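## Task

Pick up the packing tape roll from the top tray of the cart and slide it over the shaft of a wall peg on the wall facing the supply shelves, so that the peg's tip pokes out through the roll. Release the roll and move the robot away. The robot must not tip over or be left leaning, or the task fails. If the roll stays on the peg only because the robot is still holding it, the task is not done.

## Robot and tools

Robot: a simulated Hello Robot Stretch 4 with a single arm. It has an omni-wheel base, a lift that slides up a mast, an arm that telescopes straight forward, a wrist with yaw, pitch and roll joints, and a two-finger gripper. It stands about 1.6 m tall, and the base rim lies within 0.23 m of the base origin. Cameras: head_camera, head_left_camera, head_right_camera (head mounted) and wrist_camera. Loose objects may occasionally get a brief shove from outside.

Frames: the base frame sits on the floor beneath the base centre, x forward, y left, z up. hand_pose is reported in it and marks a point between the open fingertips; with all wrist joints at 0 its axes line up with the base frame. The printed hand position may be slightly wrong. The odometry frame is where the base frame was when the scene began. Calibration data (K, distortion, T_world_to_cam, pos_world, where world means the base frame) are given in OpenCV style; they carry small errors, larger for the wrist camera when the arm is far out.

execute_actions: argument "actions" is a list holding one action or none; an empty list only reports state and pictures. Optional "cameras" picks which images return (omitted, null or ["all"] gives all; [] gives none). An action has "base", "joints" or both, optionally with "pace" and "contact_limits"; alternatively it is {"end_of_arm": "enable_torque"} on its own. Parts of one action start together and may finish at different times.
- base: exactly one relative command, an offset from where the base last reported itself: translate_m (metres, forward positive, -2 to 2), strafe_m (metres sideways, left positive, -2 to 2), or rotate_rad (radians in place, counter-clockwise positive, -3.2 to 3.2).
- joints: absolute targets keyed by name. lift_m 0 to 1.2 m; arm_m extension 0 to 0.55 m; wrist_yaw_rad -1.134 to 4.276 (0 points forward, positive turns left, 3.14 is stowed backward, above 3.4 the arm may obstruct); wrist_pitch_rad -1.117 to 4.259 (0 level, 1.57 pointing down); wrist_roll_rad -1.117 to 4.259 (0 keeps fingers level, positive turns clockwise as seen from behind); gripper_m -0.038 to 0.141, the fingertip gap in metres (negative means fingers squeeze each other). Done tolerances: 0.004 for lift, arm and gripper, 0.02 for yaw and roll, 0.05 for pitch. Out-of-range joint targets are clipped and flagged; other bad values or unknown keys reject the whole call.
- pace: "slow", "default", "fast", "max"; base speeds 0.1/0.3/0.4/0.6 m/s and 1/2/3/4 rad/s, reduced when the lift is above 0.2 m (down to 0.3 m/s and 1 rad/s at full height).
- contact_limits: only {"arm_m": x}, x from 0 (gentlest) to 0.75 (firmest), default 0.5; the arm halts when it pushes harder.
A joint or base you omit may still be driving toward an earlier target. To unfold at scene start, send lift_m 0.4 with wrist_yaw_rad 0 together. Each action runs at most 15 s. If a result reports a stop, any later execute_actions, wait or finished_scene calls in the same reply are skipped.

wait: seconds 0 to 10; nothing new is commanded; returns state and images. zoom_image: camera plus region [x0, y0, x1, y1] in that camera's latest full image pixels, origin top-left, at most 504 by 504. finished_scene: scene number (1 or 2); ends the scene irreversibly, reports success and gives the next task. Replying with no tool call ends all remaining scenes. Between replies the robot keeps holding its last command while the simulation keeps running.

Result lines: base_status and joint_status tell how each motion ended: done (for the base, wheels turned the commanded amount even if slipping), off_target, contact_stop_at_<key>, limit_stop_at_<name>, time_out, torque_fault. on_its_own lists things you did not command; there "held at" is the held target, not the actual position. lidar_m: 12 distances in metres, 30 degree sectors, first straight ahead then counter-clockwise (4th left, 7th back, 10th right); "-" means nothing seen or closer than 0.25 m; it sees from about 0.15 m up, misses glass and thin legs. wrist_depth_mm: 7x7 grid of median depths, 100 to 2000 mm, "-" for invalid. base_odometry counts wheel rotation, so slip looks like motion; heading -3.142 to 3.142, left positive. If turned_by_wheels and turned_by_imu differ by more than about 0.1 rad, a bump or slip occurred and heading is off by roughly their difference. base_tilt gives forward and right lean in degrees, with a fixed bias up to about 1.5. motor_effort gives percent of maximum, positive toward larger joint values, bracketed peak; readings are noisy and biased. For wheel_0..2, positive turns the base right. Gripper reading and done do not prove a grasp; a firm squeeze at a commanded gap of 0 or more shows in gripper effort, and a carried load shifts wrist pitch effort.

Gripping: command a gap narrower than the object; narrower squeezes harder and pulls it toward the wrist. If fingertips jam on a surface, raise the lift.

Avoid: contact stops make the part go limp (lift may sag, base may roll). Tilt over 6 degrees gives limit_stop_at_tilt and disables lift, arm and wheels. Turning or driving with over 1 kg held and arm_m above 0.2 risks tipping, worse at fast paces; hard pushes with a high gripper also do. A wrist motor pushing at maximum (gripper pressed into something, or over about 2 kg level) faults and goes limp until enable_torque is sent. limit_stop_at_own_body may occur with the gripper pitched up below -0.2 and rolled below -0.4 or above 4. Do not drop, slam or shove objects hard, and leave the roll resting on the peg on its own before ending.

Each tool is called after "Request:" as name([rows], argument=value, ...), one row to a line, values as JSON.

## Session

Request:
execute_actions(actions=[])

Scene clock: 0.00 s.
base_odometry: x=+0.000 y=+0.000 heading=+0.000 (m, m, rad; odometry frame)
turned_by_wheels: +0.000 (rad since the last result)
turned_by_imu: +0.000 (rad since the last result)
base_tilt: forward=-0.9 right=-0.8 (deg)
lidar_m: 2.10 2.36 1.78 1.31 1.36 1.78 1.99 2.56 1.77 1.73 1.85 2.23
base_status: not commanded
joint_positions: lift_m=+0.200 arm_m=-0.002 wrist_yaw_rad=+3.129 wrist_pitch_rad=-0.007 wrist_roll_rad=+0.020 gripper_m=+0.057
joint_status: not commanded
motor_effort: lift_m=+20 arm_m=-1 wrist_yaw_rad=+0 wrist_pitch_rad=-8 wrist_roll_rad=+0 gripper_m=+1 wheel_0=-1 wheel_1=-1 wheel_2=+0 (%)
hand_pose: x=-0.1188 y=+0.0909 z=+0.3807 quat_wxyz=(+0.006, +0.004, +0.010, +1.000) (m; base frame)
wrist_depth_mm: - 133 - - - - - / - 120 158 - - - - / 106 135 184 - - - - / 143 148 - - - - - / - - 1921 - - - 1863 / 1160 1281 206 1182 205 1308 1336 / 842 842 917 - 960 878 931
pictures: head_camera, head_left_camera, head_right_camera, wrist_camera
Images, in order (width x height): head_camera 420x560, head_left_camera 420x672, head_right_camera 420x672, wrist_camera 616x392.

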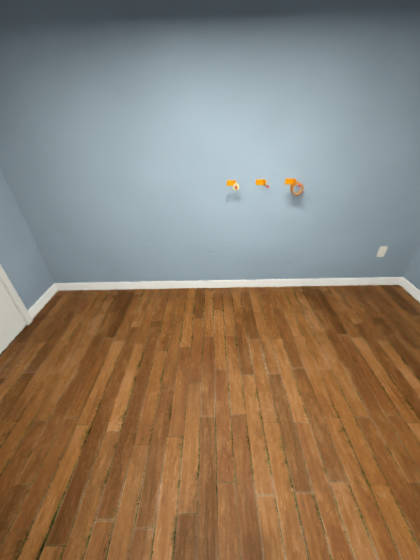

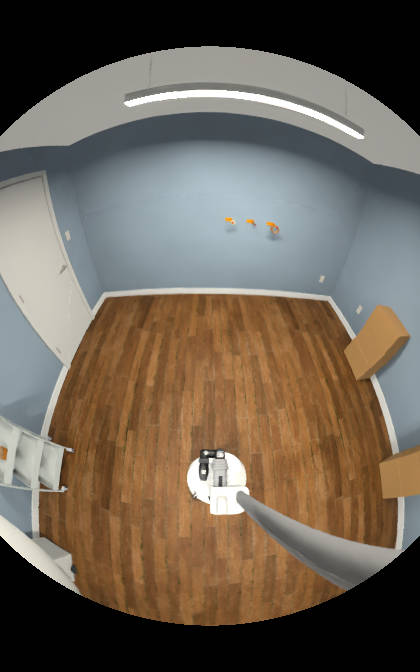

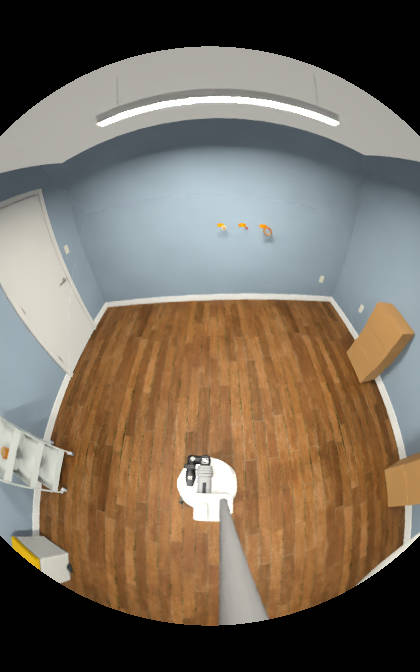

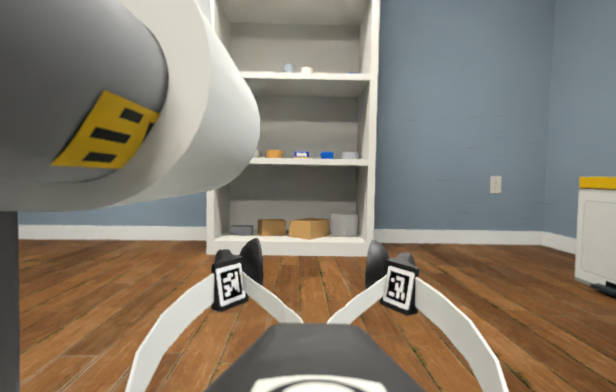

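Cart appears on the left. Turn to look.

Request:
execute_actions([
  {"base":{"rotate_rad":1.57},"joints":{"lift_m":0.6,"wrist_yaw_rad":0}},
])

Request:
zoom_image(camera="head_camera", region=[0, 100, 420, 500])

Scene clock: 3.50 s.
base_odometry: x=+0.000 y=+0.000 heading=+1.569 (m, m, rad; odometry frame)
turned_by_wheels: +1.569 (rad since the last result)
turned_by_imu: +1.605 (rad since the last result)
base_tilt: forward=-0.8 right=-0.7 (deg)
lidar_m: 1.29 1.36 1.82 1.97 2.54 1.76 1.73 1.85 2.23 2.14 2.34 1.77
base_status: done
joint_positions: lift_m=+0.600 arm_m=-0.002 wrist_yaw_rad=+0.000 wrist_pitch_rad=-0.007 wrist_roll_rad=+0.020 gripper_m=+0.057
joint_status: all done
motor_effort: lift_m=+25(26) arm_m=-1(1) wrist_yaw_rad=+0(7) wrist_pitch_rad=-10(9) wrist_roll_rad=-1(1) gripper_m=-2(7) wheel_0=-4(10) wheel_1=-4(11) wheel_2=-3(12) (%)
hand_pose: x=+0.4572 y=-0.0873 z=+0.7800 quat_wxyz=(+1.000, +0.010, -0.004, +0.000) (m; base frame)
wrist_depth_mm: 1499 1499 1499 1464 1499 1499 1499 / 1537 1499 1537 1464 1499 1499 1430 / 1537 1499 1537 1464 1499 1537 1499 / 1537 1537 1537 1537 1537 1499 1537 / 1537 1499 1118 1499 1537 1576 1499 / 1537 1537 206 1118 205 1499 1537 / 1499 1537 1499 - 1576 1499 1576
pictures: head_camera, head_left_camera, head_right_camera, wrist_camera
camera_calibration (this result's frames):
wrist_camera: T_world_to_cam=[[0.0103978, -0.99994, -0.00335975, -0.0920067], [-0.0391418, 0.00295035, -0.999229, 0.837514], [0.99918, 0.0105213, -0.0391087, -0.187899], [0, 0, 0, 1]] pos_world=[0.221483, -0.0924952, 0.829211]
Images, in order (width x height): head_camera 420x560, head_left_camera 420x672, head_right_camera 420x672, wrist_camera 616x392.

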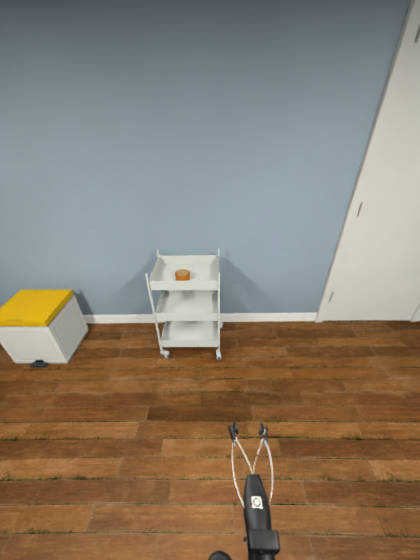

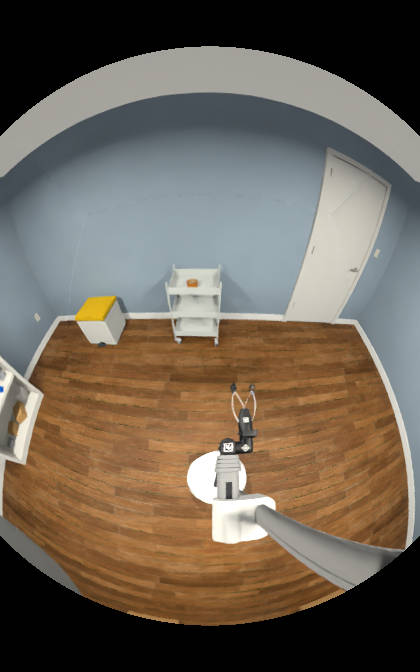

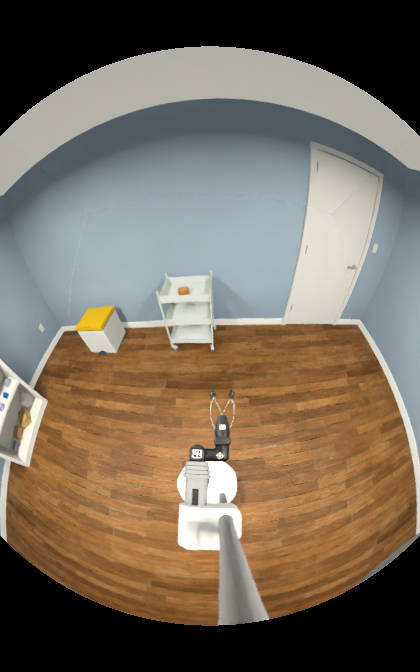

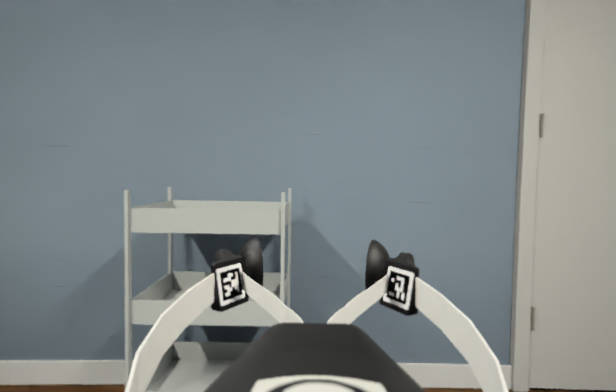

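Region (0, 100, 420, 500) of head_camera's 420x560 image, scaled by 1.200, with more detail than that image has; it fills the top 480 rows of this view, and the rest is white.

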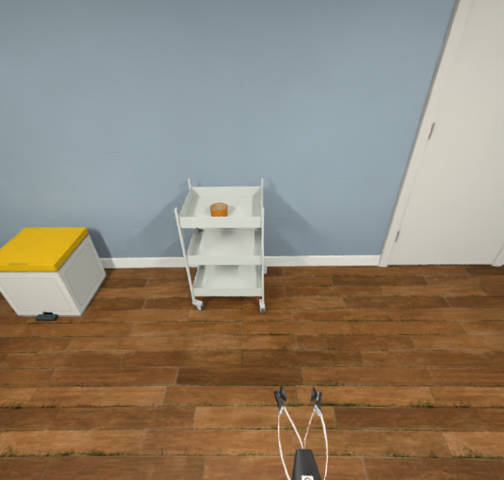

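Request:
execute_actions([
  {"base":{"translate_m":0.7},"joints":{"lift_m":1.1,"wrist_pitch_rad":1.57,"gripper_m":0.14}},
])

Request:
execute_actions([
  {"base":{"strafe_m":0.3}},
])

Scene clock: 9.37 s.
base_odometry: x=+0.001 y=+0.700 heading=+1.570 (m, m, rad; odometry frame)
turned_by_wheels: +0.001 (rad since the last result)
turned_by_imu: -0.003 (rad since the last result)
base_tilt: forward=-0.8 right=-0.7 (deg)
lidar_m: 0.60 0.63 1.28 2.00 2.06 2.48 2.43 2.51 2.31 2.25 1.45 1.05
base_status: done
joint_positions: lift_m=+1.100 arm_m=-0.002 wrist_yaw_rad=+0.000 wrist_pitch_rad=+1.570 wrist_roll_rad=+0.020 gripper_m=+0.140
joint_status: all done
motor_effort: lift_m=+25(25) arm_m=-1(1) wrist_yaw_rad=+0(1) wrist_pitch_rad=-2(10) wrist_roll_rad=-1(0) gripper_m=-1(7) wheel_0=+3(9) wheel_1=+3(6) wheel_2=+0(14) (%)
hand_pose: x=+0.1689 y=-0.0874 z=+0.9894 quat_wxyz=(+0.707, +0.007, +0.707, -0.007) (m; base frame)
wrist_depth_mm: 1205 1205 1182 1205 1182 1160 1205 / 1182 1205 1229 1182 1205 1182 1182 / 1229 1255 1205 1182 1205 1205 1205 / 1255 1205 1229 1008 1229 1229 1205 / 1255 1205 1025 1008 1229 1229 1205 / 1255 1255 1255 168 1255 1205 1229 / 1308 1255 1255 - 1255 1255 1255
pictures: head_camera, head_left_camera, head_right_camera, wrist_camera
camera_calibration (this result's frames):
wrist_camera: T_world_to_cam=[[-0.00343469, -0.999945, -0.00992981, -0.0795987], [-0.99895, 0.00297726, 0.0457191, 0.163691], [-0.045687, 0.0100764, -0.998905, 1.23433], [0, 0, 0, 1]] pos_world=[0.219638, -0.0925192, 1.2247]
Images, in order (width x height): head_camera 420x560, head_left_camera 420x672, head_right_camera 420x672, wrist_camera 616x392.

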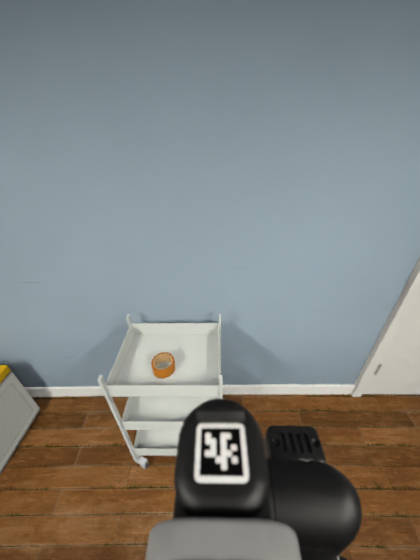

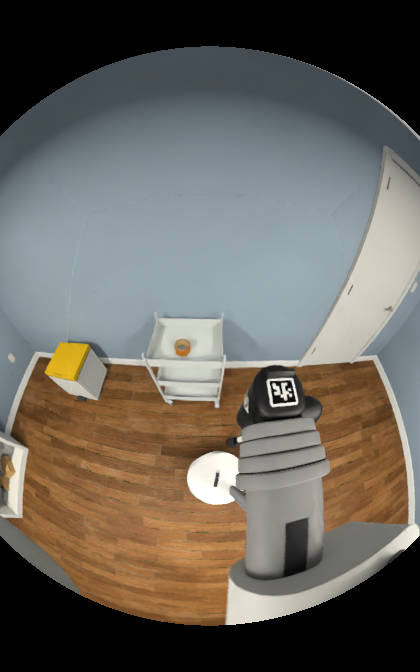

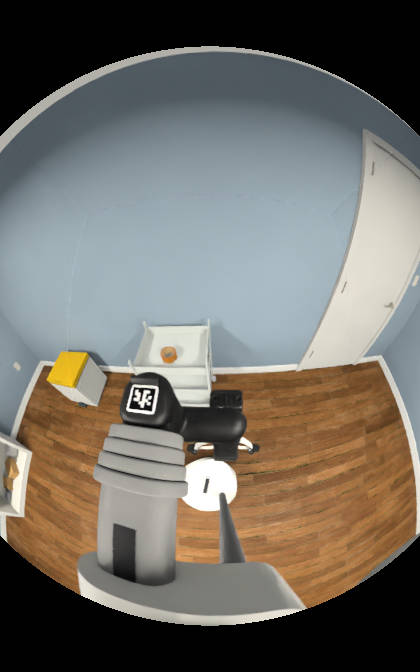

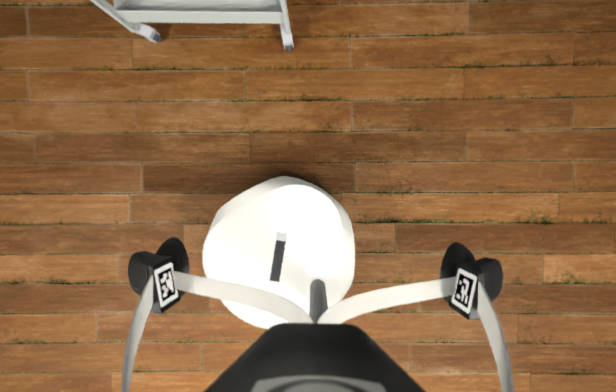

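Scene clock: 11.70 s.
base_odometry: x=-0.299 y=+0.700 heading=+1.570 (m, m, rad; odometry frame)
turned_by_wheels: +0.000 (rad since the last result)
turned_by_imu: +0.001 (rad since the last result)
base_tilt: forward=-0.9 right=-0.9 (deg)
lidar_m: 0.61 1.04 1.00 1.71 1.75 2.82 2.39 2.62 2.66 2.55 1.47 0.64
base_status: done
joint_positions: lift_m=+1.100 arm_m=-0.002 wrist_yaw_rad=+0.000 wrist_pitch_rad=+1.570 wrist_roll_rad=+0.020 gripper_m=+0.140
joint_status: not commanded
motor_effort: lift_m=+25(25) arm_m=-1(1) wrist_yaw_rad=+1(1) wrist_pitch_rad=-2(2) wrist_roll_rad=-1(0) gripper_m=+0(3) wheel_0=-3(12) wheel_1=+4(12) wheel_2=+0(1) (%)
hand_pose: x=+0.1689 y=-0.0874 z=+0.9894 quat_wxyz=(+0.707, +0.007, +0.707, -0.007) (m; base frame)
wrist_depth_mm: 1182 1205 1205 1182 1182 1182 1182 / 1205 1229 1205 1182 1229 1205 1205 / 1205 1229 1229 1205 1205 1205 1182 / 1281 1229 1229 1008 1205 1229 1229 / 1255 1255 1025 1025 1229 1205 1205 / 1281 1229 1255 169 1255 1255 1255 / 1281 1255 1255 - 1255 1281 1281
pictures: head_camera, head_left_camera, head_right_camera, wrist_camera
camera_calibration (this result's frames):
wrist_camera: T_world_to_cam=[[-0.00343453, -0.999945, -0.00992978, -0.0795986], [-0.99895, 0.00297703, 0.0457266, 0.163681], [-0.0456945, 0.0100764, -0.998905, 1.23434], [0, 0, 0, 1]] pos_world=[0.219638, -0.0925192, 1.22471]
Images, in order (width x height): head_camera 420x560, head_left_camera 420x672, head_right_camera 420x672, wrist_camera 616x392.

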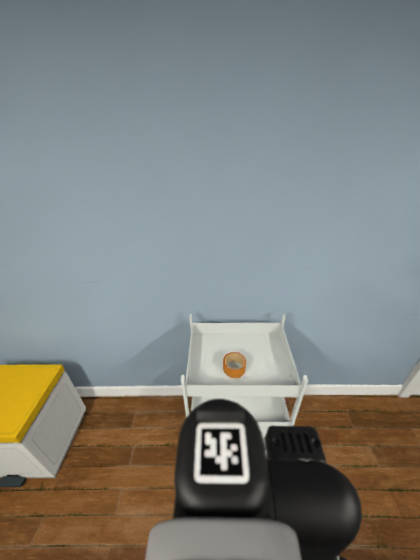

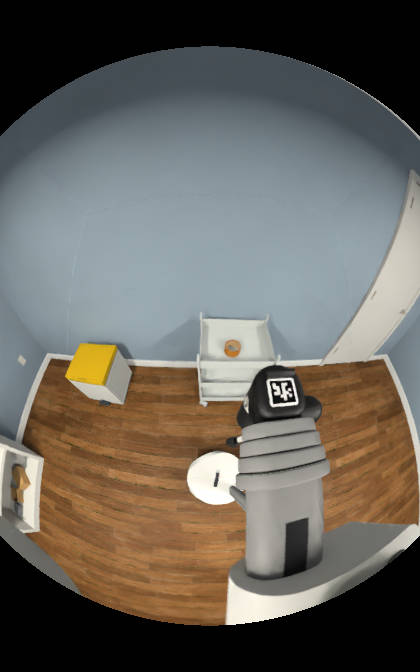

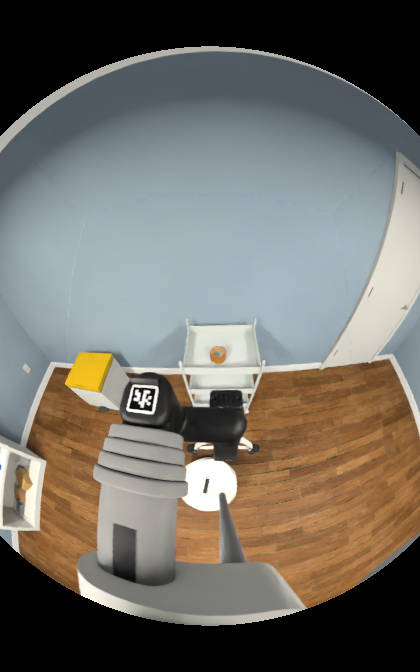

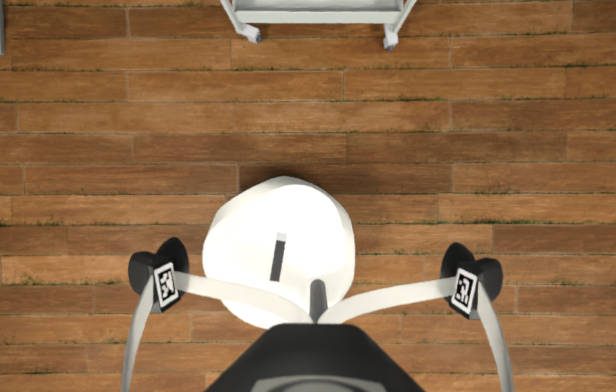

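Request:
execute_actions([
  {"base":{"strafe_m":0.015},"joints":{"arm_m":0.5}},
], cameras=["wrist_camera","head_camera"])

Scene clock: 15.03 s.
base_odometry: x=-0.314 y=+0.700 heading=+1.570 (m, m, rad; odometry frame)
turned_by_wheels: +0.000 (rad since the last result)
turned_by_imu: +0.000 (rad since the last result)
base_tilt: forward=-0.9 right=-0.8 (deg)
lidar_m: 0.60 1.05 1.00 1.68 1.73 2.82 2.39 2.63 2.68 2.56 1.47 0.63
base_status: done
joint_positions: lift_m=+1.100 arm_m=+0.499 wrist_yaw_rad=+0.000 wrist_pitch_rad=+1.570 wrist_roll_rad=+0.020 gripper_m=+0.140
joint_status: all done
motor_effort: lift_m=+25(25) arm_m=+5(4) wrist_yaw_rad=+0(1) wrist_pitch_rad=-3(2) wrist_roll_rad=-1(1) gripper_m=+0(1) wheel_0=-5(11) wheel_1=+5(15) wheel_2=+0(0) (%)
hand_pose: x=+0.6703 y=-0.0874 z=+0.9894 quat_wxyz=(+0.707, +0.007, +0.707, -0.007) (m; base frame)
wrist_depth_mm: 866 809 549 544 539 539 891 / 1255 1255 549 549 539 544 1182 / 1229 1205 549 549 544 544 1205 / 1229 1229 554 559 554 554 1229 / 1281 1229 1255 1255 1229 504 1229 / 1281 1255 1229 169 1255 1229 1205 / 1255 1281 1229 - 1229 1281 1255
pictures: head_camera, wrist_camera
camera_calibration (this result's frames):
wrist_camera: T_world_to_cam=[[-0.00328674, -0.999945, -0.00992999, -0.0779752], [-0.998953, 0.00283, 0.045665, 0.664661], [-0.0456344, 0.0100697, -0.998907, 1.25721], [0, 0, 0, 1]] pos_world=[0.721081, -0.0925117, 1.22471]
Images, in order (width x height): head_camera 420x560, wrist_camera 616x392.

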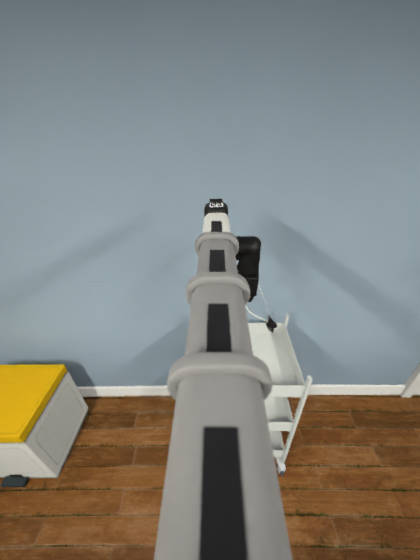

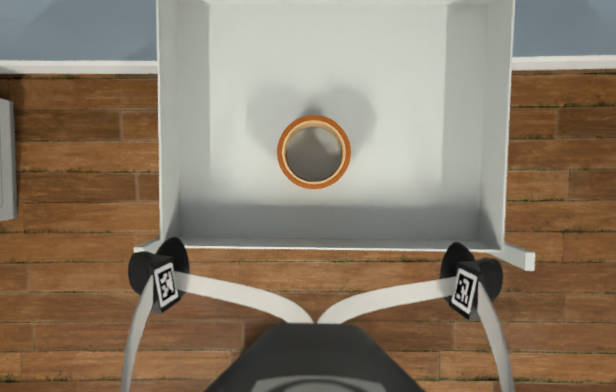

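Request:
execute_actions([
  {"base":{"translate_m":0.04},"joints":{"arm_m":0.545,"lift_m":0.9}},
], cameras=["wrist_camera"])

Scene clock: 18.67 s.
base_odometry: x=-0.314 y=+0.740 heading=+1.570 (m, m, rad; odometry frame)
turned_by_wheels: +0.001 (rad since the last result)
turned_by_imu: +0.001 (rad since the last result)
base_tilt: forward=-0.8 right=-0.8 (deg)
lidar_m: 0.56 1.01 0.97 1.71 1.75 2.85 2.44 2.68 2.62 2.57 1.42 0.59
base_status: done
joint_positions: lift_m=+0.900 arm_m=+0.544 wrist_yaw_rad=+0.000 wrist_pitch_rad=+1.570 wrist_roll_rad=+0.020 gripper_m=+0.140
joint_status: all done
motor_effort: lift_m=+16(23) arm_m=+5(6) wrist_yaw_rad=+1(1) wrist_pitch_rad=-3(2) wrist_roll_rad=-1(1) gripper_m=+0(4) wheel_0=+5(8) wheel_1=+5(4) wheel_2=-1(8) (%)
hand_pose: x=+0.7153 y=-0.0874 z=+0.7901 quat_wxyz=(+0.707, +0.007, +0.707, -0.007) (m; base frame)
wrist_depth_mm: 554 347 347 345 345 345 345 / 820 351 351 349 347 347 347 / 1008 355 355 351 351 353 349 / 1008 357 357 353 355 353 353 / 1060 359 359 357 357 353 357 / 1060 362 364 168 362 357 359 / 1098 347 366 - 362 362 355
pictures: wrist_camera
camera_calibration (this result's frames):
wrist_camera: T_world_to_cam=[[-0.00342747, -0.999945, -0.00992932, -0.0797062], [-0.998943, 0.00296865, 0.0458602, 0.718507], [-0.0458282, 0.010076, -0.998899, 1.06034], [0, 0, 0, 1]] pos_world=[0.766068, -0.0925188, 1.02543]
Images, in order (width x height): wrist_camera 616x392.

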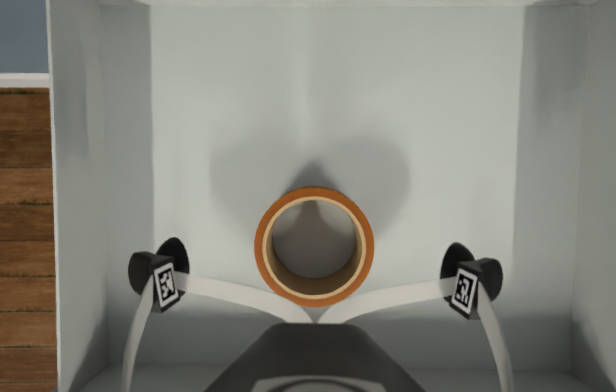

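Request:
execute_actions([
  {"joints":{"lift_m":0.805},"pace":"slow"},
], cameras=["wrist_camera"])

Request:
execute_actions([
  {"joints":{"gripper_m":0.05}},
], cameras=["wrist_camera"])

Request:
execute_actions([
  {"joints":{"lift_m":1.0}},
], cameras=["wrist_camera"])

Request:
execute_actions([
  {"joints":{"arm_m":0.05,"wrist_pitch_rad":0},"base":{"rotate_rad":-1.57}},
])

Scene clock: 21.23 s.
base_odometry: x=-0.314 y=+0.740 heading=+1.570 (m, m, rad; odometry frame)
turned_by_wheels: +0.000 (rad since the last result)
turned_by_imu: +0.000 (rad since the last result)
base_tilt: forward=-0.9 right=-0.8 (deg)
lidar_m: 0.56 1.00 0.98 1.70 1.74 2.87 2.44 2.67 2.63 2.57 1.42 0.60
base_status: not commanded
joint_positions: lift_m=+0.805 arm_m=+0.544 wrist_yaw_rad=+0.000 wrist_pitch_rad=+1.570 wrist_roll_rad=+0.020 gripper_m=+0.140
joint_status: all done
motor_effort: lift_m=+16(15) arm_m=+5(5) wrist_yaw_rad=+1(1) wrist_pitch_rad=-2(3) wrist_roll_rad=-1(0) gripper_m=+2(3) wheel_0=+4(4) wheel_1=+6(6) wheel_2=-1(1) (%)
hand_pose: x=+0.7153 y=-0.0874 z=+0.6951 quat_wxyz=(+0.707, +0.007, +0.707, -0.007) (m; base frame)
wrist_depth_mm: 256 255 254 253 253 253 252 / 257 257 257 256 255 254 253 / 262 258 260 258 257 256 256 / 262 263 260 259 259 258 257 / 264 264 263 262 262 260 260 / 267 267 249 169 214 262 263 / 268 270 268 - 266 265 264
pictures: wrist_camera
camera_calibration (this result's frames):
wrist_camera: T_world_to_cam=[[-0.00342758, -0.999945, -0.00992932, -0.080649], [-0.998943, 0.00296876, 0.0458604, 0.722863], [-0.0458284, 0.010076, -0.998899, 0.96548], [0, 0, 0, 1]] pos_world=[0.766069, -0.0925188, 0.930465]
Images, in order (width x height): wrist_camera 616x392.

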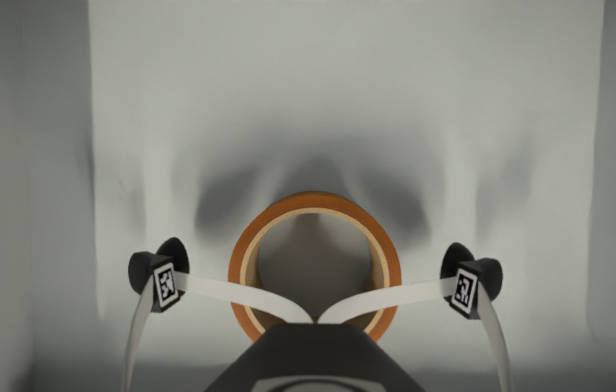

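Scene clock: 23.13 s.
base_odometry: x=-0.314 y=+0.740 heading=+1.570 (m, m, rad; odometry frame)
turned_by_wheels: +0.000 (rad since the last result)
turned_by_imu: +0.000 (rad since the last result)
base_tilt: forward=-0.9 right=-0.8 (deg)
lidar_m: 0.56 1.01 0.99 1.69 1.74 2.86 2.44 2.66 2.62 2.58 1.42 0.59
base_status: not commanded
joint_positions: lift_m=+0.805 arm_m=+0.544 wrist_yaw_rad=+0.000 wrist_pitch_rad=+1.570 wrist_roll_rad=+0.020 gripper_m=+0.050
joint_status: all done
motor_effort: lift_m=+16(16) arm_m=+5(5) wrist_yaw_rad=+2(1) wrist_pitch_rad=-3(2) wrist_roll_rad=-1(1) gripper_m=-21(20) wheel_0=+4(4) wheel_1=+5(6) wheel_2=-1(1) (%)
hand_pose: x=+0.7153 y=-0.0874 z=+0.6951 quat_wxyz=(+0.707, +0.007, +0.707, -0.007) (m; base frame)
wrist_depth_mm: 254 255 254 253 253 251 250 / 255 256 257 255 254 253 253 / 259 258 258 257 258 255 255 / 263 263 260 260 258 258 257 / 264 264 216 262 219 259 260 / 266 265 201 265 205 187 262 / 270 270 268 - 266 265 264
pictures: wrist_camera
camera_calibration (this result's frames):
wrist_camera: T_world_to_cam=[[-0.00342766, -0.999945, -0.00992932, -0.0806492], [-0.998943, 0.00296884, 0.0458604, 0.722865], [-0.0458284, 0.010076, -0.998899, 0.965459], [0, 0, 0, 1]] pos_world=[0.76607, -0.0925188, 0.930444]
Images, in order (width x height): wrist_camera 616x392.

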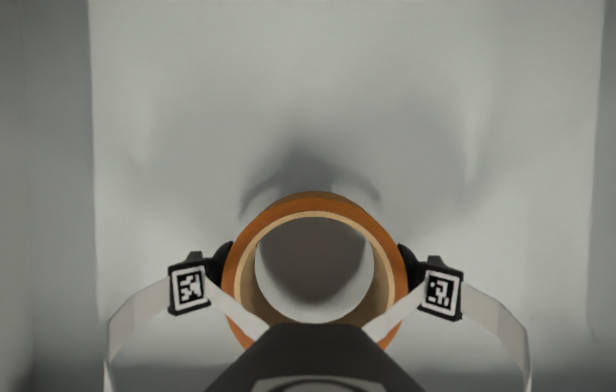

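Scene clock: 25.03 s.
base_odometry: x=-0.314 y=+0.740 heading=+1.570 (m, m, rad; odometry frame)
turned_by_wheels: +0.000 (rad since the last result)
turned_by_imu: +0.000 (rad since the last result)
base_tilt: forward=-0.9 right=-0.7 (deg)
lidar_m: 0.56 1.02 0.99 1.69 1.73 2.84 2.43 2.67 2.63 2.56 1.43 0.58
base_status: not commanded
joint_positions: lift_m=+1.000 arm_m=+0.544 wrist_yaw_rad=+0.000 wrist_pitch_rad=+1.570 wrist_roll_rad=+0.020 gripper_m=+0.050
joint_status: all done
motor_effort: lift_m=+26(27) arm_m=+5(5) wrist_yaw_rad=+1(0) wrist_pitch_rad=-2(3) wrist_roll_rad=-1(1) gripper_m=-19(15) wheel_0=+4(5) wheel_1=+5(5) wheel_2=-1(1) (%)
hand_pose: x=+0.7153 y=-0.0874 z=+0.8893 quat_wxyz=(+0.707, +0.007, +0.707, -0.007) (m; base frame)
wrist_depth_mm: 634 407 445 442 445 442 488 / 1025 449 449 442 445 445 842 / 1138 455 449 449 449 445 1078 / 1138 459 452 449 452 449 1078 / 1138 462 213 462 219 455 1098 / 1138 442 200 462 206 186 1138 / 1160 1160 1160 - 418 1138 1138
pictures: wrist_camera
camera_calibration (this result's frames):
wrist_camera: T_world_to_cam=[[-0.00342767, -0.999945, -0.00992933, -0.078721], [-0.998944, 0.00296887, 0.0458582, 0.713964], [-0.0458262, 0.010076, -0.998899, 1.15943], [0, 0, 0, 1]] pos_world=[0.766072, -0.0925188, 1.12463]
Images, in order (width x height): wrist_camera 616x392.

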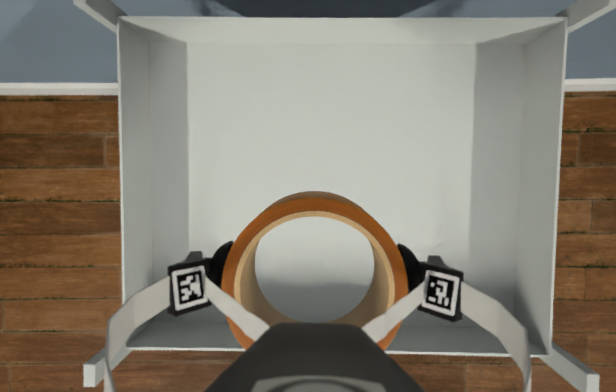

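Scene clock: 27.57 s.
base_odometry: x=-0.314 y=+0.740 heading=+0.002 (m, m, rad; odometry frame)
turned_by_wheels: -1.569 (rad since the last result)
turned_by_imu: -1.605 (rad since the last result)
base_tilt: forward=-0.9 right=-0.7 (deg)
lidar_m: 2.57 1.42 0.59 0.55 1.00 0.98 1.69 1.74 2.86 2.44 2.67 2.61
base_status: done
joint_positions: lift_m=+1.000 arm_m=+0.051 wrist_yaw_rad=+0.000 wrist_pitch_rad=+0.003 wrist_roll_rad=+0.020 gripper_m=+0.050
joint_status: all done
motor_effort: lift_m=+25(26) arm_m=-5(7) wrist_yaw_rad=+1(2) wrist_pitch_rad=-12(20) wrist_roll_rad=-1(1) gripper_m=-17(17) wheel_0=+5(11) wheel_1=+6(10) wheel_2=+4(11) (%)
hand_pose: x=+0.5102 y=-0.0875 z=+1.1768 quat_wxyz=(+1.000, +0.010, +0.002, +0.000) (m; base frame)
wrist_depth_mm: 1661 - - - - - - / 1661 - - - - - - / 1618 - - - - - - / 1661 - - - - - - / 1708 - 215 - 220 - - / 1661 - 200 - 206 185 - / 1661 - - - - - -
pictures: head_camera, head_left_camera, head_right_camera, wrist_camera
camera_calibration (this result's frames):
wrist_camera: T_world_to_cam=[[0.00958007, -0.999948, -0.00346425, -0.0909109], [-0.0500587, 0.00298048, -0.998742, 1.24111], [0.9987, 0.00974143, -0.0500275, -0.212382], [0, 0, 0, 1]] pos_world=[0.275105, -0.0925364, 1.22861]
Images, in order (width x height): head_camera 420x560, head_left_camera 420x672, head_right_camera 420x672, wrist_camera 616x392.

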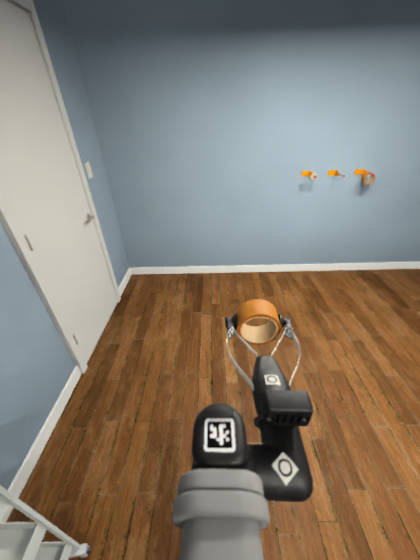

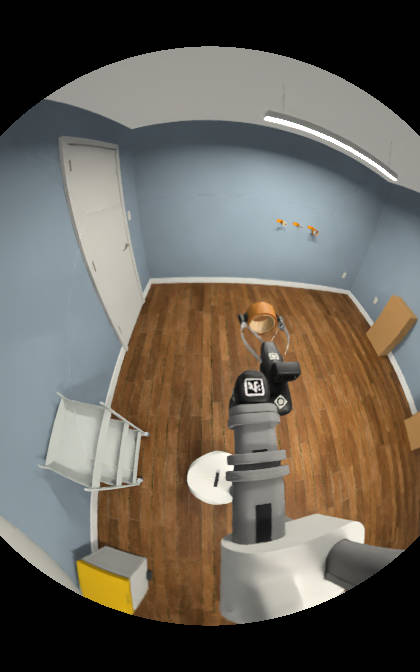

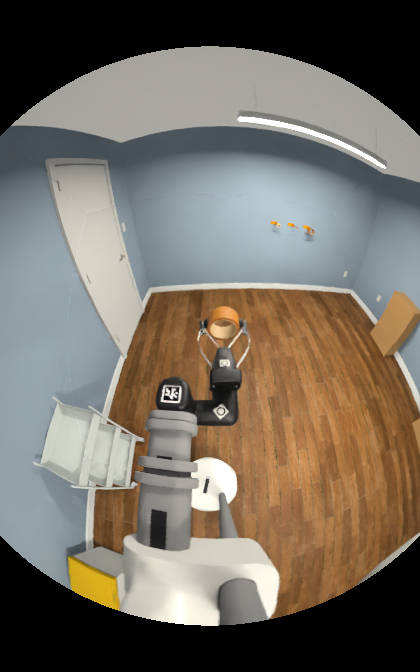

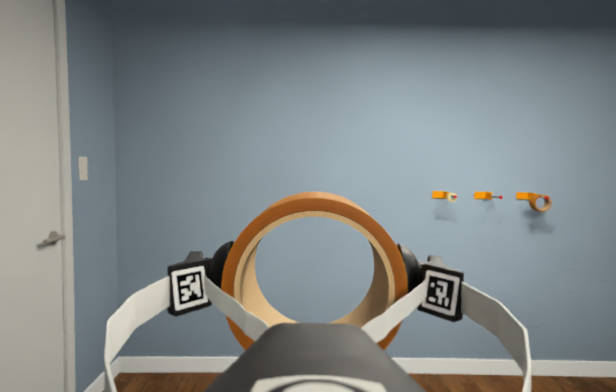

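Request:
execute_actions([
  {"base":{"strafe_m":-0.82}},
], cameras=[])

Request:
execute_actions([
  {"base":{"translate_m":0.9}},
], cameras=["wrist_camera","head_camera"])

Scene clock: 32.63 s.
base_odometry: x=-0.312 y=-0.080 heading=+0.002 (m, m, rad; odometry frame)
turned_by_wheels: +0.000 (rad since the last result)
turned_by_imu: +0.001 (rad since the last result)
base_tilt: forward=-1.0 right=-0.7 (deg)
lidar_m: 2.47 2.59 1.88 1.38 1.58 1.73 1.66 2.23 2.00 1.61 1.94 2.70
base_status: done
joint_positions: lift_m=+1.000 arm_m=+0.051 wrist_yaw_rad=+0.000 wrist_pitch_rad=+0.003 wrist_roll_rad=+0.020 gripper_m=+0.050
joint_status: not commanded
motor_effort: lift_m=+25(26) arm_m=-5(5) wrist_yaw_rad=+1(1) wrist_pitch_rad=-13(13) wrist_roll_rad=-1(0) gripper_m=-18(16) wheel_0=+5(13) wheel_1=-3(15) wheel_2=+0(5) (%)
hand_pose: x=+0.5102 y=-0.0874 z=+1.1768 quat_wxyz=(+1.000, +0.010, +0.002, +0.000) (m; base frame)
wrist_depth_mm: - - - - - - - / - - - - - - - / - - - - - - - / - - - - - - - / - - 214 - 220 - - / - - 200 - 206 186 - / - - - - - - -
pictures: none
No camera images: the call's "cameras" was empty. Leave "cameras" out to get every camera's image.

Scene clock: 37.10 s.
base_odometry: x=+0.587 y=-0.078 heading=+0.002 (m, m, rad; odometry frame)
turned_by_wheels: +0.001 (rad since the last result)
turned_by_imu: -0.004 (rad since the last result)
base_tilt: forward=-0.9 right=-0.7 (deg)
lidar_m: 1.55 1.75 1.88 1.79 1.51 2.19 2.62 2.76 1.83 1.62 1.65 1.63
base_status: done
joint_positions: lift_m=+1.000 arm_m=+0.051 wrist_yaw_rad=+0.000 wrist_pitch_rad=+0.003 wrist_roll_rad=+0.020 gripper_m=+0.050
joint_status: not commanded
motor_effort: lift_m=+25(25) arm_m=-5(5) wrist_yaw_rad=+0(1) wrist_pitch_rad=-12(13) wrist_roll_rad=+0(0) gripper_m=-18(20) wheel_0=+5(10) wheel_1=+5(11) wheel_2=-2(12) (%)
hand_pose: x=+0.5102 y=-0.0874 z=+1.1769 quat_wxyz=(+1.000, +0.010, +0.002, +0.000) (m; base frame)
wrist_depth_mm: 1366 1366 1397 1397 1397 1397 1397 / 1397 1397 1430 1397 1430 1397 1430 / 1397 1430 1397 1397 1430 1430 1397 / 1430 1397 1464 1430 1397 1430 1464 / 1397 1464 215 1464 219 1464 1499 / 1430 1397 200 1464 205 185 1499 / 1430 1464 1464 - 1499 1464 1464
pictures: head_camera, wrist_camera
camera_calibration (this result's frames):
wrist_camera: T_world_to_cam=[[0.00998481, -0.999944, -0.00346433, -0.0909999], [-0.0500596, 0.0029603, -0.998742, 1.24114], [0.998696, 0.0101457, -0.0500273, -0.212324], [0, 0, 0, 1]] pos_world=[0.275087, -0.0925148, 1.22864]
Images, in order (width x height): head_camera 420x560, wrist_camera 616x392.

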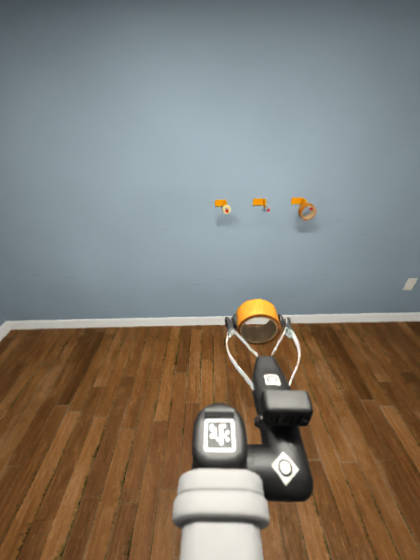

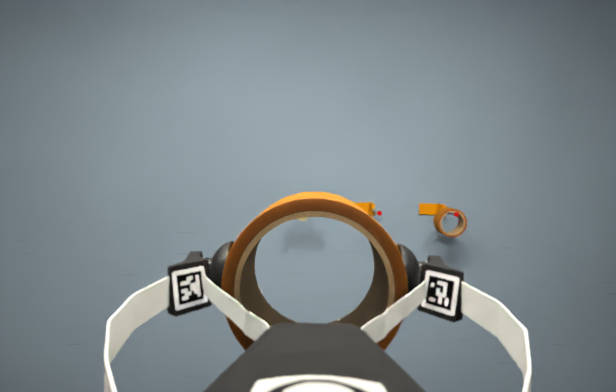

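Request:
execute_actions([
  {"base":{"strafe_m":-0.24},"joints":{"lift_m":0.92}},
], cameras=[])

Request:
execute_actions([
  {"base":{"translate_m":0.5}},
], cameras=["wrist_camera","head_camera"])

Scene clock: 40.63 s.
base_odometry: x=+0.588 y=-0.318 heading=+0.002 (m, m, rad; odometry frame)
turned_by_wheels: +0.000 (rad since the last result)
turned_by_imu: +0.000 (rad since the last result)
base_tilt: forward=-0.8 right=-0.7 (deg)
lidar_m: 1.53 1.74 2.12 2.05 1.72 2.37 2.65 2.43 1.64 1.37 1.40 1.75
base_status: done
joint_positions: lift_m=+0.920 arm_m=+0.051 wrist_yaw_rad=+0.000 wrist_pitch_rad=+0.003 wrist_roll_rad=+0.020 gripper_m=+0.050
joint_status: all done
motor_effort: lift_m=+17(23) arm_m=-5(5) wrist_yaw_rad=+0(1) wrist_pitch_rad=-13(13) wrist_roll_rad=-1(1) gripper_m=-21(17) wheel_0=+3(12) wheel_1=-2(12) wheel_2=+0(1) (%)
hand_pose: x=+0.5102 y=-0.0874 z=+1.0975 quat_wxyz=(+1.000, +0.010, +0.002, +0.000) (m; base frame)
wrist_depth_mm: 1397 1397 1366 1397 1430 1397 1397 / 1366 1397 1430 1464 1464 1430 1430 / 1397 1430 1430 1464 1397 1499 1464 / 1397 1464 1430 1430 1430 1464 1430 / 1397 1430 215 1464 220 1464 1464 / 1464 1464 201 1499 206 186 1464 / 1499 1464 1464 - 1499 1499 1576
pictures: none
No camera images: the call's "cameras" was empty. Leave "cameras" out to get every camera's image.

Scene clock: 43.80 s.
base_odometry: x=+1.088 y=-0.316 heading=+0.003 (m, m, rad; odometry frame)
turned_by_wheels: +0.000 (rad since the last result)
turned_by_imu: -0.002 (rad since the last result)
base_tilt: forward=-0.8 right=-0.7 (deg)
lidar_m: 1.05 1.23 1.64 2.03 1.96 2.73 3.22 1.98 1.74 1.33 1.73 1.07
base_status: done
joint_positions: lift_m=+0.920 arm_m=+0.051 wrist_yaw_rad=+0.000 wrist_pitch_rad=+0.003 wrist_roll_rad=+0.020 gripper_m=+0.050
joint_status: not commanded
motor_effort: lift_m=+18(18) arm_m=-4(4) wrist_yaw_rad=-1(0) wrist_pitch_rad=-12(13) wrist_roll_rad=+0(1) gripper_m=-17(25) wheel_0=+4(10) wheel_1=+5(11) wheel_2=-3(12) (%)
hand_pose: x=+0.5102 y=-0.0874 z=+1.0975 quat_wxyz=(+1.000, +0.010, +0.002, +0.000) (m; base frame)
wrist_depth_mm: 904 891 917 917 904 904 917 / 904 904 917 917 946 917 931 / 917 917 917 917 931 917 946 / 917 931 931 931 931 931 946 / 931 931 215 946 220 946 960 / 946 931 200 960 206 185 960 / 946 946 931 - 960 960 991
pictures: head_camera, wrist_camera
camera_calibration (this result's frames):
wrist_camera: T_world_to_cam=[[0.00998711, -0.999944, -0.00346408, -0.0912757], [-0.0500316, 0.00296022, -0.998743, 1.16186], [0.998698, 0.0101479, -0.0499993, -0.216327], [0, 0, 0, 1]] pos_world=[0.275086, -0.0925147, 1.14926]
Images, in order (width x height): head_camera 420x560, wrist_camera 616x392.

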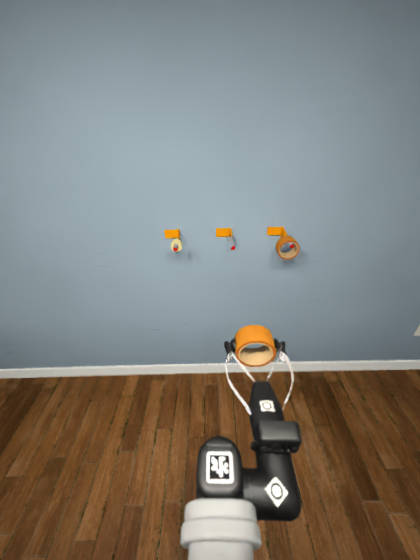

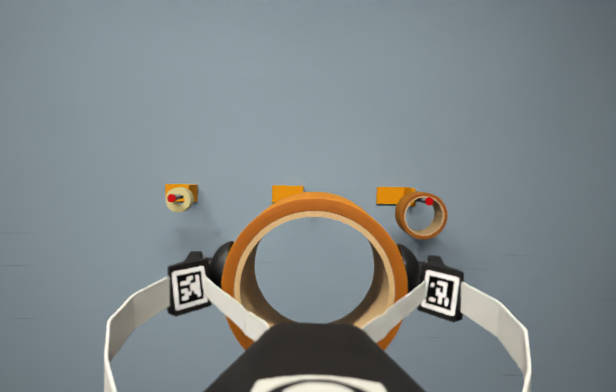

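Request:
execute_actions([
  {"base":{"translate_m":0.4},"joints":{"lift_m":0.91}},
], cameras=["wrist_camera","head_camera"])

Scene clock: 47.27 s.
base_odometry: x=+1.488 y=-0.315 heading=+0.003 (m, m, rad; odometry frame)
turned_by_wheels: +0.000 (rad since the last result)
turned_by_imu: -0.002 (rad since the last result)
base_tilt: forward=-0.9 right=-0.7 (deg)
lidar_m: 0.62 0.65 1.07 2.01 2.10 2.31 4.04 2.22 1.39 1.37 1.16 0.69
base_status: done
joint_positions: lift_m=+0.910 arm_m=+0.051 wrist_yaw_rad=+0.000 wrist_pitch_rad=+0.003 wrist_roll_rad=+0.020 gripper_m=+0.050
joint_status: all done
motor_effort: lift_m=+17(18) arm_m=-4(4) wrist_yaw_rad=+0(1) wrist_pitch_rad=-13(13) wrist_roll_rad=-1(1) gripper_m=-18(18) wheel_0=+4(9) wheel_1=+4(7) wheel_2=-2(13) (%)
hand_pose: x=+0.5102 y=-0.0874 z=+1.0875 quat_wxyz=(+1.000, +0.010, +0.002, +0.000) (m; base frame)
wrist_depth_mm: 508 508 517 517 517 525 530 / 512 517 521 517 525 530 525 / 521 521 517 525 525 530 535 / 517 530 525 525 539 530 544 / 535 535 214 539 220 539 436 / 535 530 200 544 206 185 554 / 544 539 544 - 549 549 559
pictures: head_camera, wrist_camera
camera_calibration (this result's frames):
wrist_camera: T_world_to_cam=[[0.00998635, -0.999944, -0.0034641, -0.09131], [-0.0500316, 0.00296028, -0.998743, 1.15191], [0.998698, 0.0101471, -0.0499992, -0.216825], [0, 0, 0, 1]] pos_world=[0.275086, -0.0925147, 1.1393]
Images, in order (width x height): head_camera 420x560, wrist_camera 616x392.

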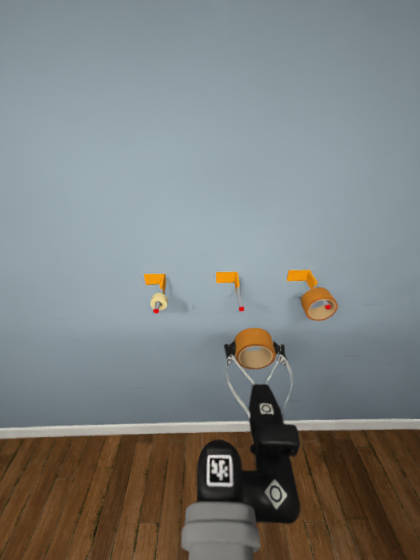

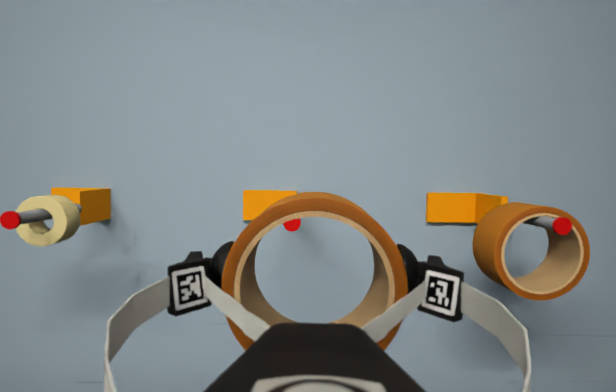

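Request:
execute_actions([
  {"base":{"strafe_m":0.018},"joints":{"lift_m":0.902}},
], cameras=[])

Request:
execute_actions([
  {"joints":{"arm_m":0.15},"pace":"slow"},
], cameras=["wrist_camera","head_camera"])

Scene clock: 49.27 s.
base_odometry: x=+1.487 y=-0.297 heading=+0.003 (m, m, rad; odometry frame)
turned_by_wheels: +0.000 (rad since the last result)
turned_by_imu: +0.000 (rad since the last result)
base_tilt: forward=-0.9 right=-0.7 (deg)
lidar_m: 0.63 0.68 1.09 1.98 2.09 2.29 4.05 2.25 1.44 1.39 1.16 0.71
base_status: done
joint_positions: lift_m=+0.902 arm_m=+0.051 wrist_yaw_rad=+0.000 wrist_pitch_rad=+0.003 wrist_roll_rad=+0.020 gripper_m=+0.050
joint_status: all done
motor_effort: lift_m=+17(17) arm_m=-5(5) wrist_yaw_rad=+0(0) wrist_pitch_rad=-13(13) wrist_roll_rad=-1(1) gripper_m=-19(20) wheel_0=-4(10) wheel_1=+3(9) wheel_2=+0(1) (%)
hand_pose: x=+0.5102 y=-0.0874 z=+1.0795 quat_wxyz=(+1.000, +0.010, +0.002, +0.000) (m; base frame)
wrist_depth_mm: 504 512 508 521 521 525 525 / 512 512 517 525 521 525 535 / 517 521 525 530 530 535 544 / 521 525 525 525 535 530 539 / 521 530 215 544 220 544 427 / 535 535 200 539 206 185 559 / 539 544 544 - 549 554 554
pictures: none
No camera images: the call's "cameras" was empty. Leave "cameras" out to get every camera's image.

Scene clock: 51.57 s.
base_odometry: x=+1.487 y=-0.297 heading=+0.003 (m, m, rad; odometry frame)
turned_by_wheels: +0.000 (rad since the last result)
turned_by_imu: +0.000 (rad since the last result)
base_tilt: forward=-0.9 right=-0.8 (deg)
lidar_m: 0.63 0.68 1.08 1.99 2.10 2.28 4.04 2.23 1.42 1.39 1.15 0.71
base_status: not commanded
joint_positions: lift_m=+0.902 arm_m=+0.149 wrist_yaw_rad=+0.000 wrist_pitch_rad=+0.003 wrist_roll_rad=+0.020 gripper_m=+0.050
joint_status: all done
motor_effort: lift_m=+17(17) arm_m=+5(5) wrist_yaw_rad=+1(1) wrist_pitch_rad=-13(14) wrist_roll_rad=-1(1) gripper_m=-19(22) wheel_0=-5(5) wheel_1=+3(3) wheel_2=+0(0) (%)
hand_pose: x=+0.6085 y=-0.0874 z=+1.0795 quat_wxyz=(+1.000, +0.010, +0.002, +0.000) (m; base frame)
wrist_depth_mm: 413 418 418 421 424 427 427 / 421 418 424 424 427 430 433 / 421 424 427 430 430 433 433 / 413 430 433 424 433 433 430 / 430 433 214 439 220 442 325 / 439 436 200 439 206 185 449 / 436 445 442 - 449 452 452
pictures: head_camera, wrist_camera
camera_calibration (this result's frames):
wrist_camera: T_world_to_cam=[[0.0100035, -0.999944, -0.00346429, -0.0923248], [-0.0500546, 0.00295938, -0.998742, 1.14887], [0.998696, 0.0101643, -0.0500222, -0.315391], [0, 0, 0, 1]] pos_world=[0.37341, -0.0925138, 1.13133]
Images, in order (width x height): head_camera 420x560, wrist_camera 616x392.

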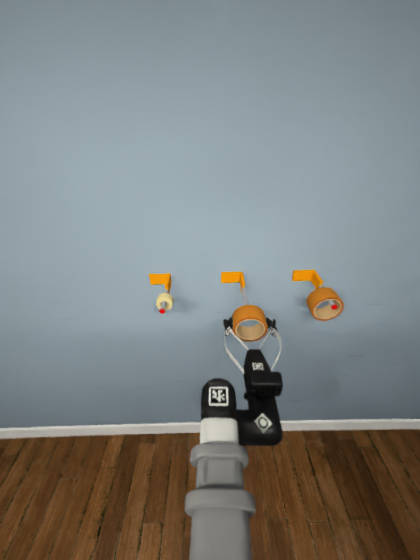

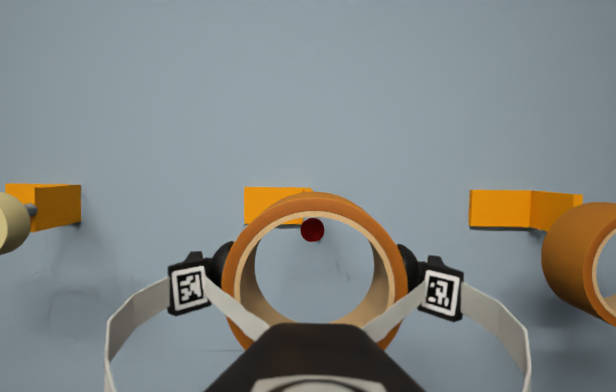

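Request:
execute_actions([
  {"joints":{"arm_m":0.24},"pace":"slow","contact_limits":{"arm_m":0.15}},
], cameras=["wrist_camera","head_camera"])

Scene clock: 54.47 s.
base_odometry: x=+1.487 y=-0.297 heading=+0.003 (m, m, rad; odometry frame)
turned_by_wheels: +0.000 (rad since the last result)
turned_by_imu: +0.000 (rad since the last result)
base_tilt: forward=-0.9 right=-0.7 (deg)
lidar_m: 0.64 0.69 1.09 2.01 2.09 2.28 4.05 2.23 1.42 1.39 1.15 0.71
base_status: not commanded
joint_positions: lift_m=+0.902 arm_m=+0.239 wrist_yaw_rad=+0.000 wrist_pitch_rad=+0.003 wrist_roll_rad=+0.020 gripper_m=+0.050
joint_status: all done
motor_effort: lift_m=+17(17) arm_m=+5(3) wrist_yaw_rad=+0(1) wrist_pitch_rad=-13(12) wrist_roll_rad=-1(1) gripper_m=-17(19) wheel_0=-5(4) wheel_1=+3(3) wheel_2=+0(0) (%)
contact_limits: arm_m 0.15
hand_pose: x=+0.6985 y=-0.0874 z=+1.0795 quat_wxyz=(+1.000, +0.010, +0.002, +0.000) (m; base frame)
wrist_depth_mm: 327 327 329 334 334 336 338 / 330 332 334 336 338 340 345 / 336 336 336 338 342 343 345 / 340 338 340 336 345 347 342 / 340 343 216 343 220 349 351 / 343 345 200 349 205 185 353 / 347 349 351 - 355 357 362
pictures: head_camera, wrist_camera
camera_calibration (this result's frames):
wrist_camera: T_world_to_cam=[[0.00999633, -0.999944, -0.00346436, -0.0932221], [-0.0500547, 0.0029598, -0.998742, 1.15338], [0.998696, 0.0101572, -0.0500223, -0.405273], [0, 0, 0, 1]] pos_world=[0.463409, -0.0925142, 1.13133]
Images, in order (width x height): head_camera 420x560, wrist_camera 616x392.

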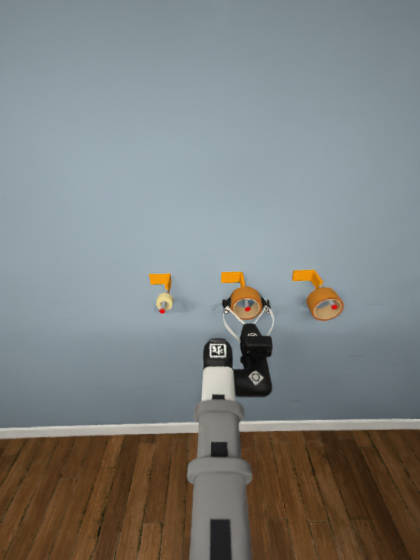

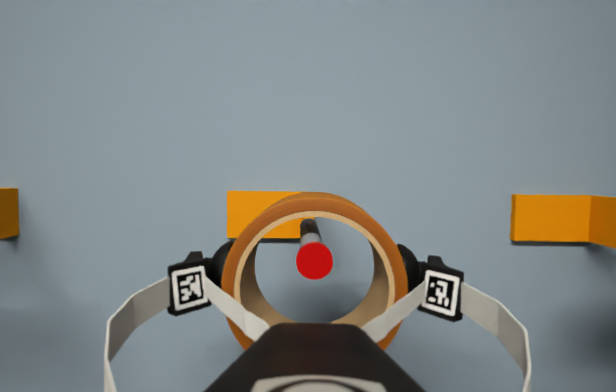

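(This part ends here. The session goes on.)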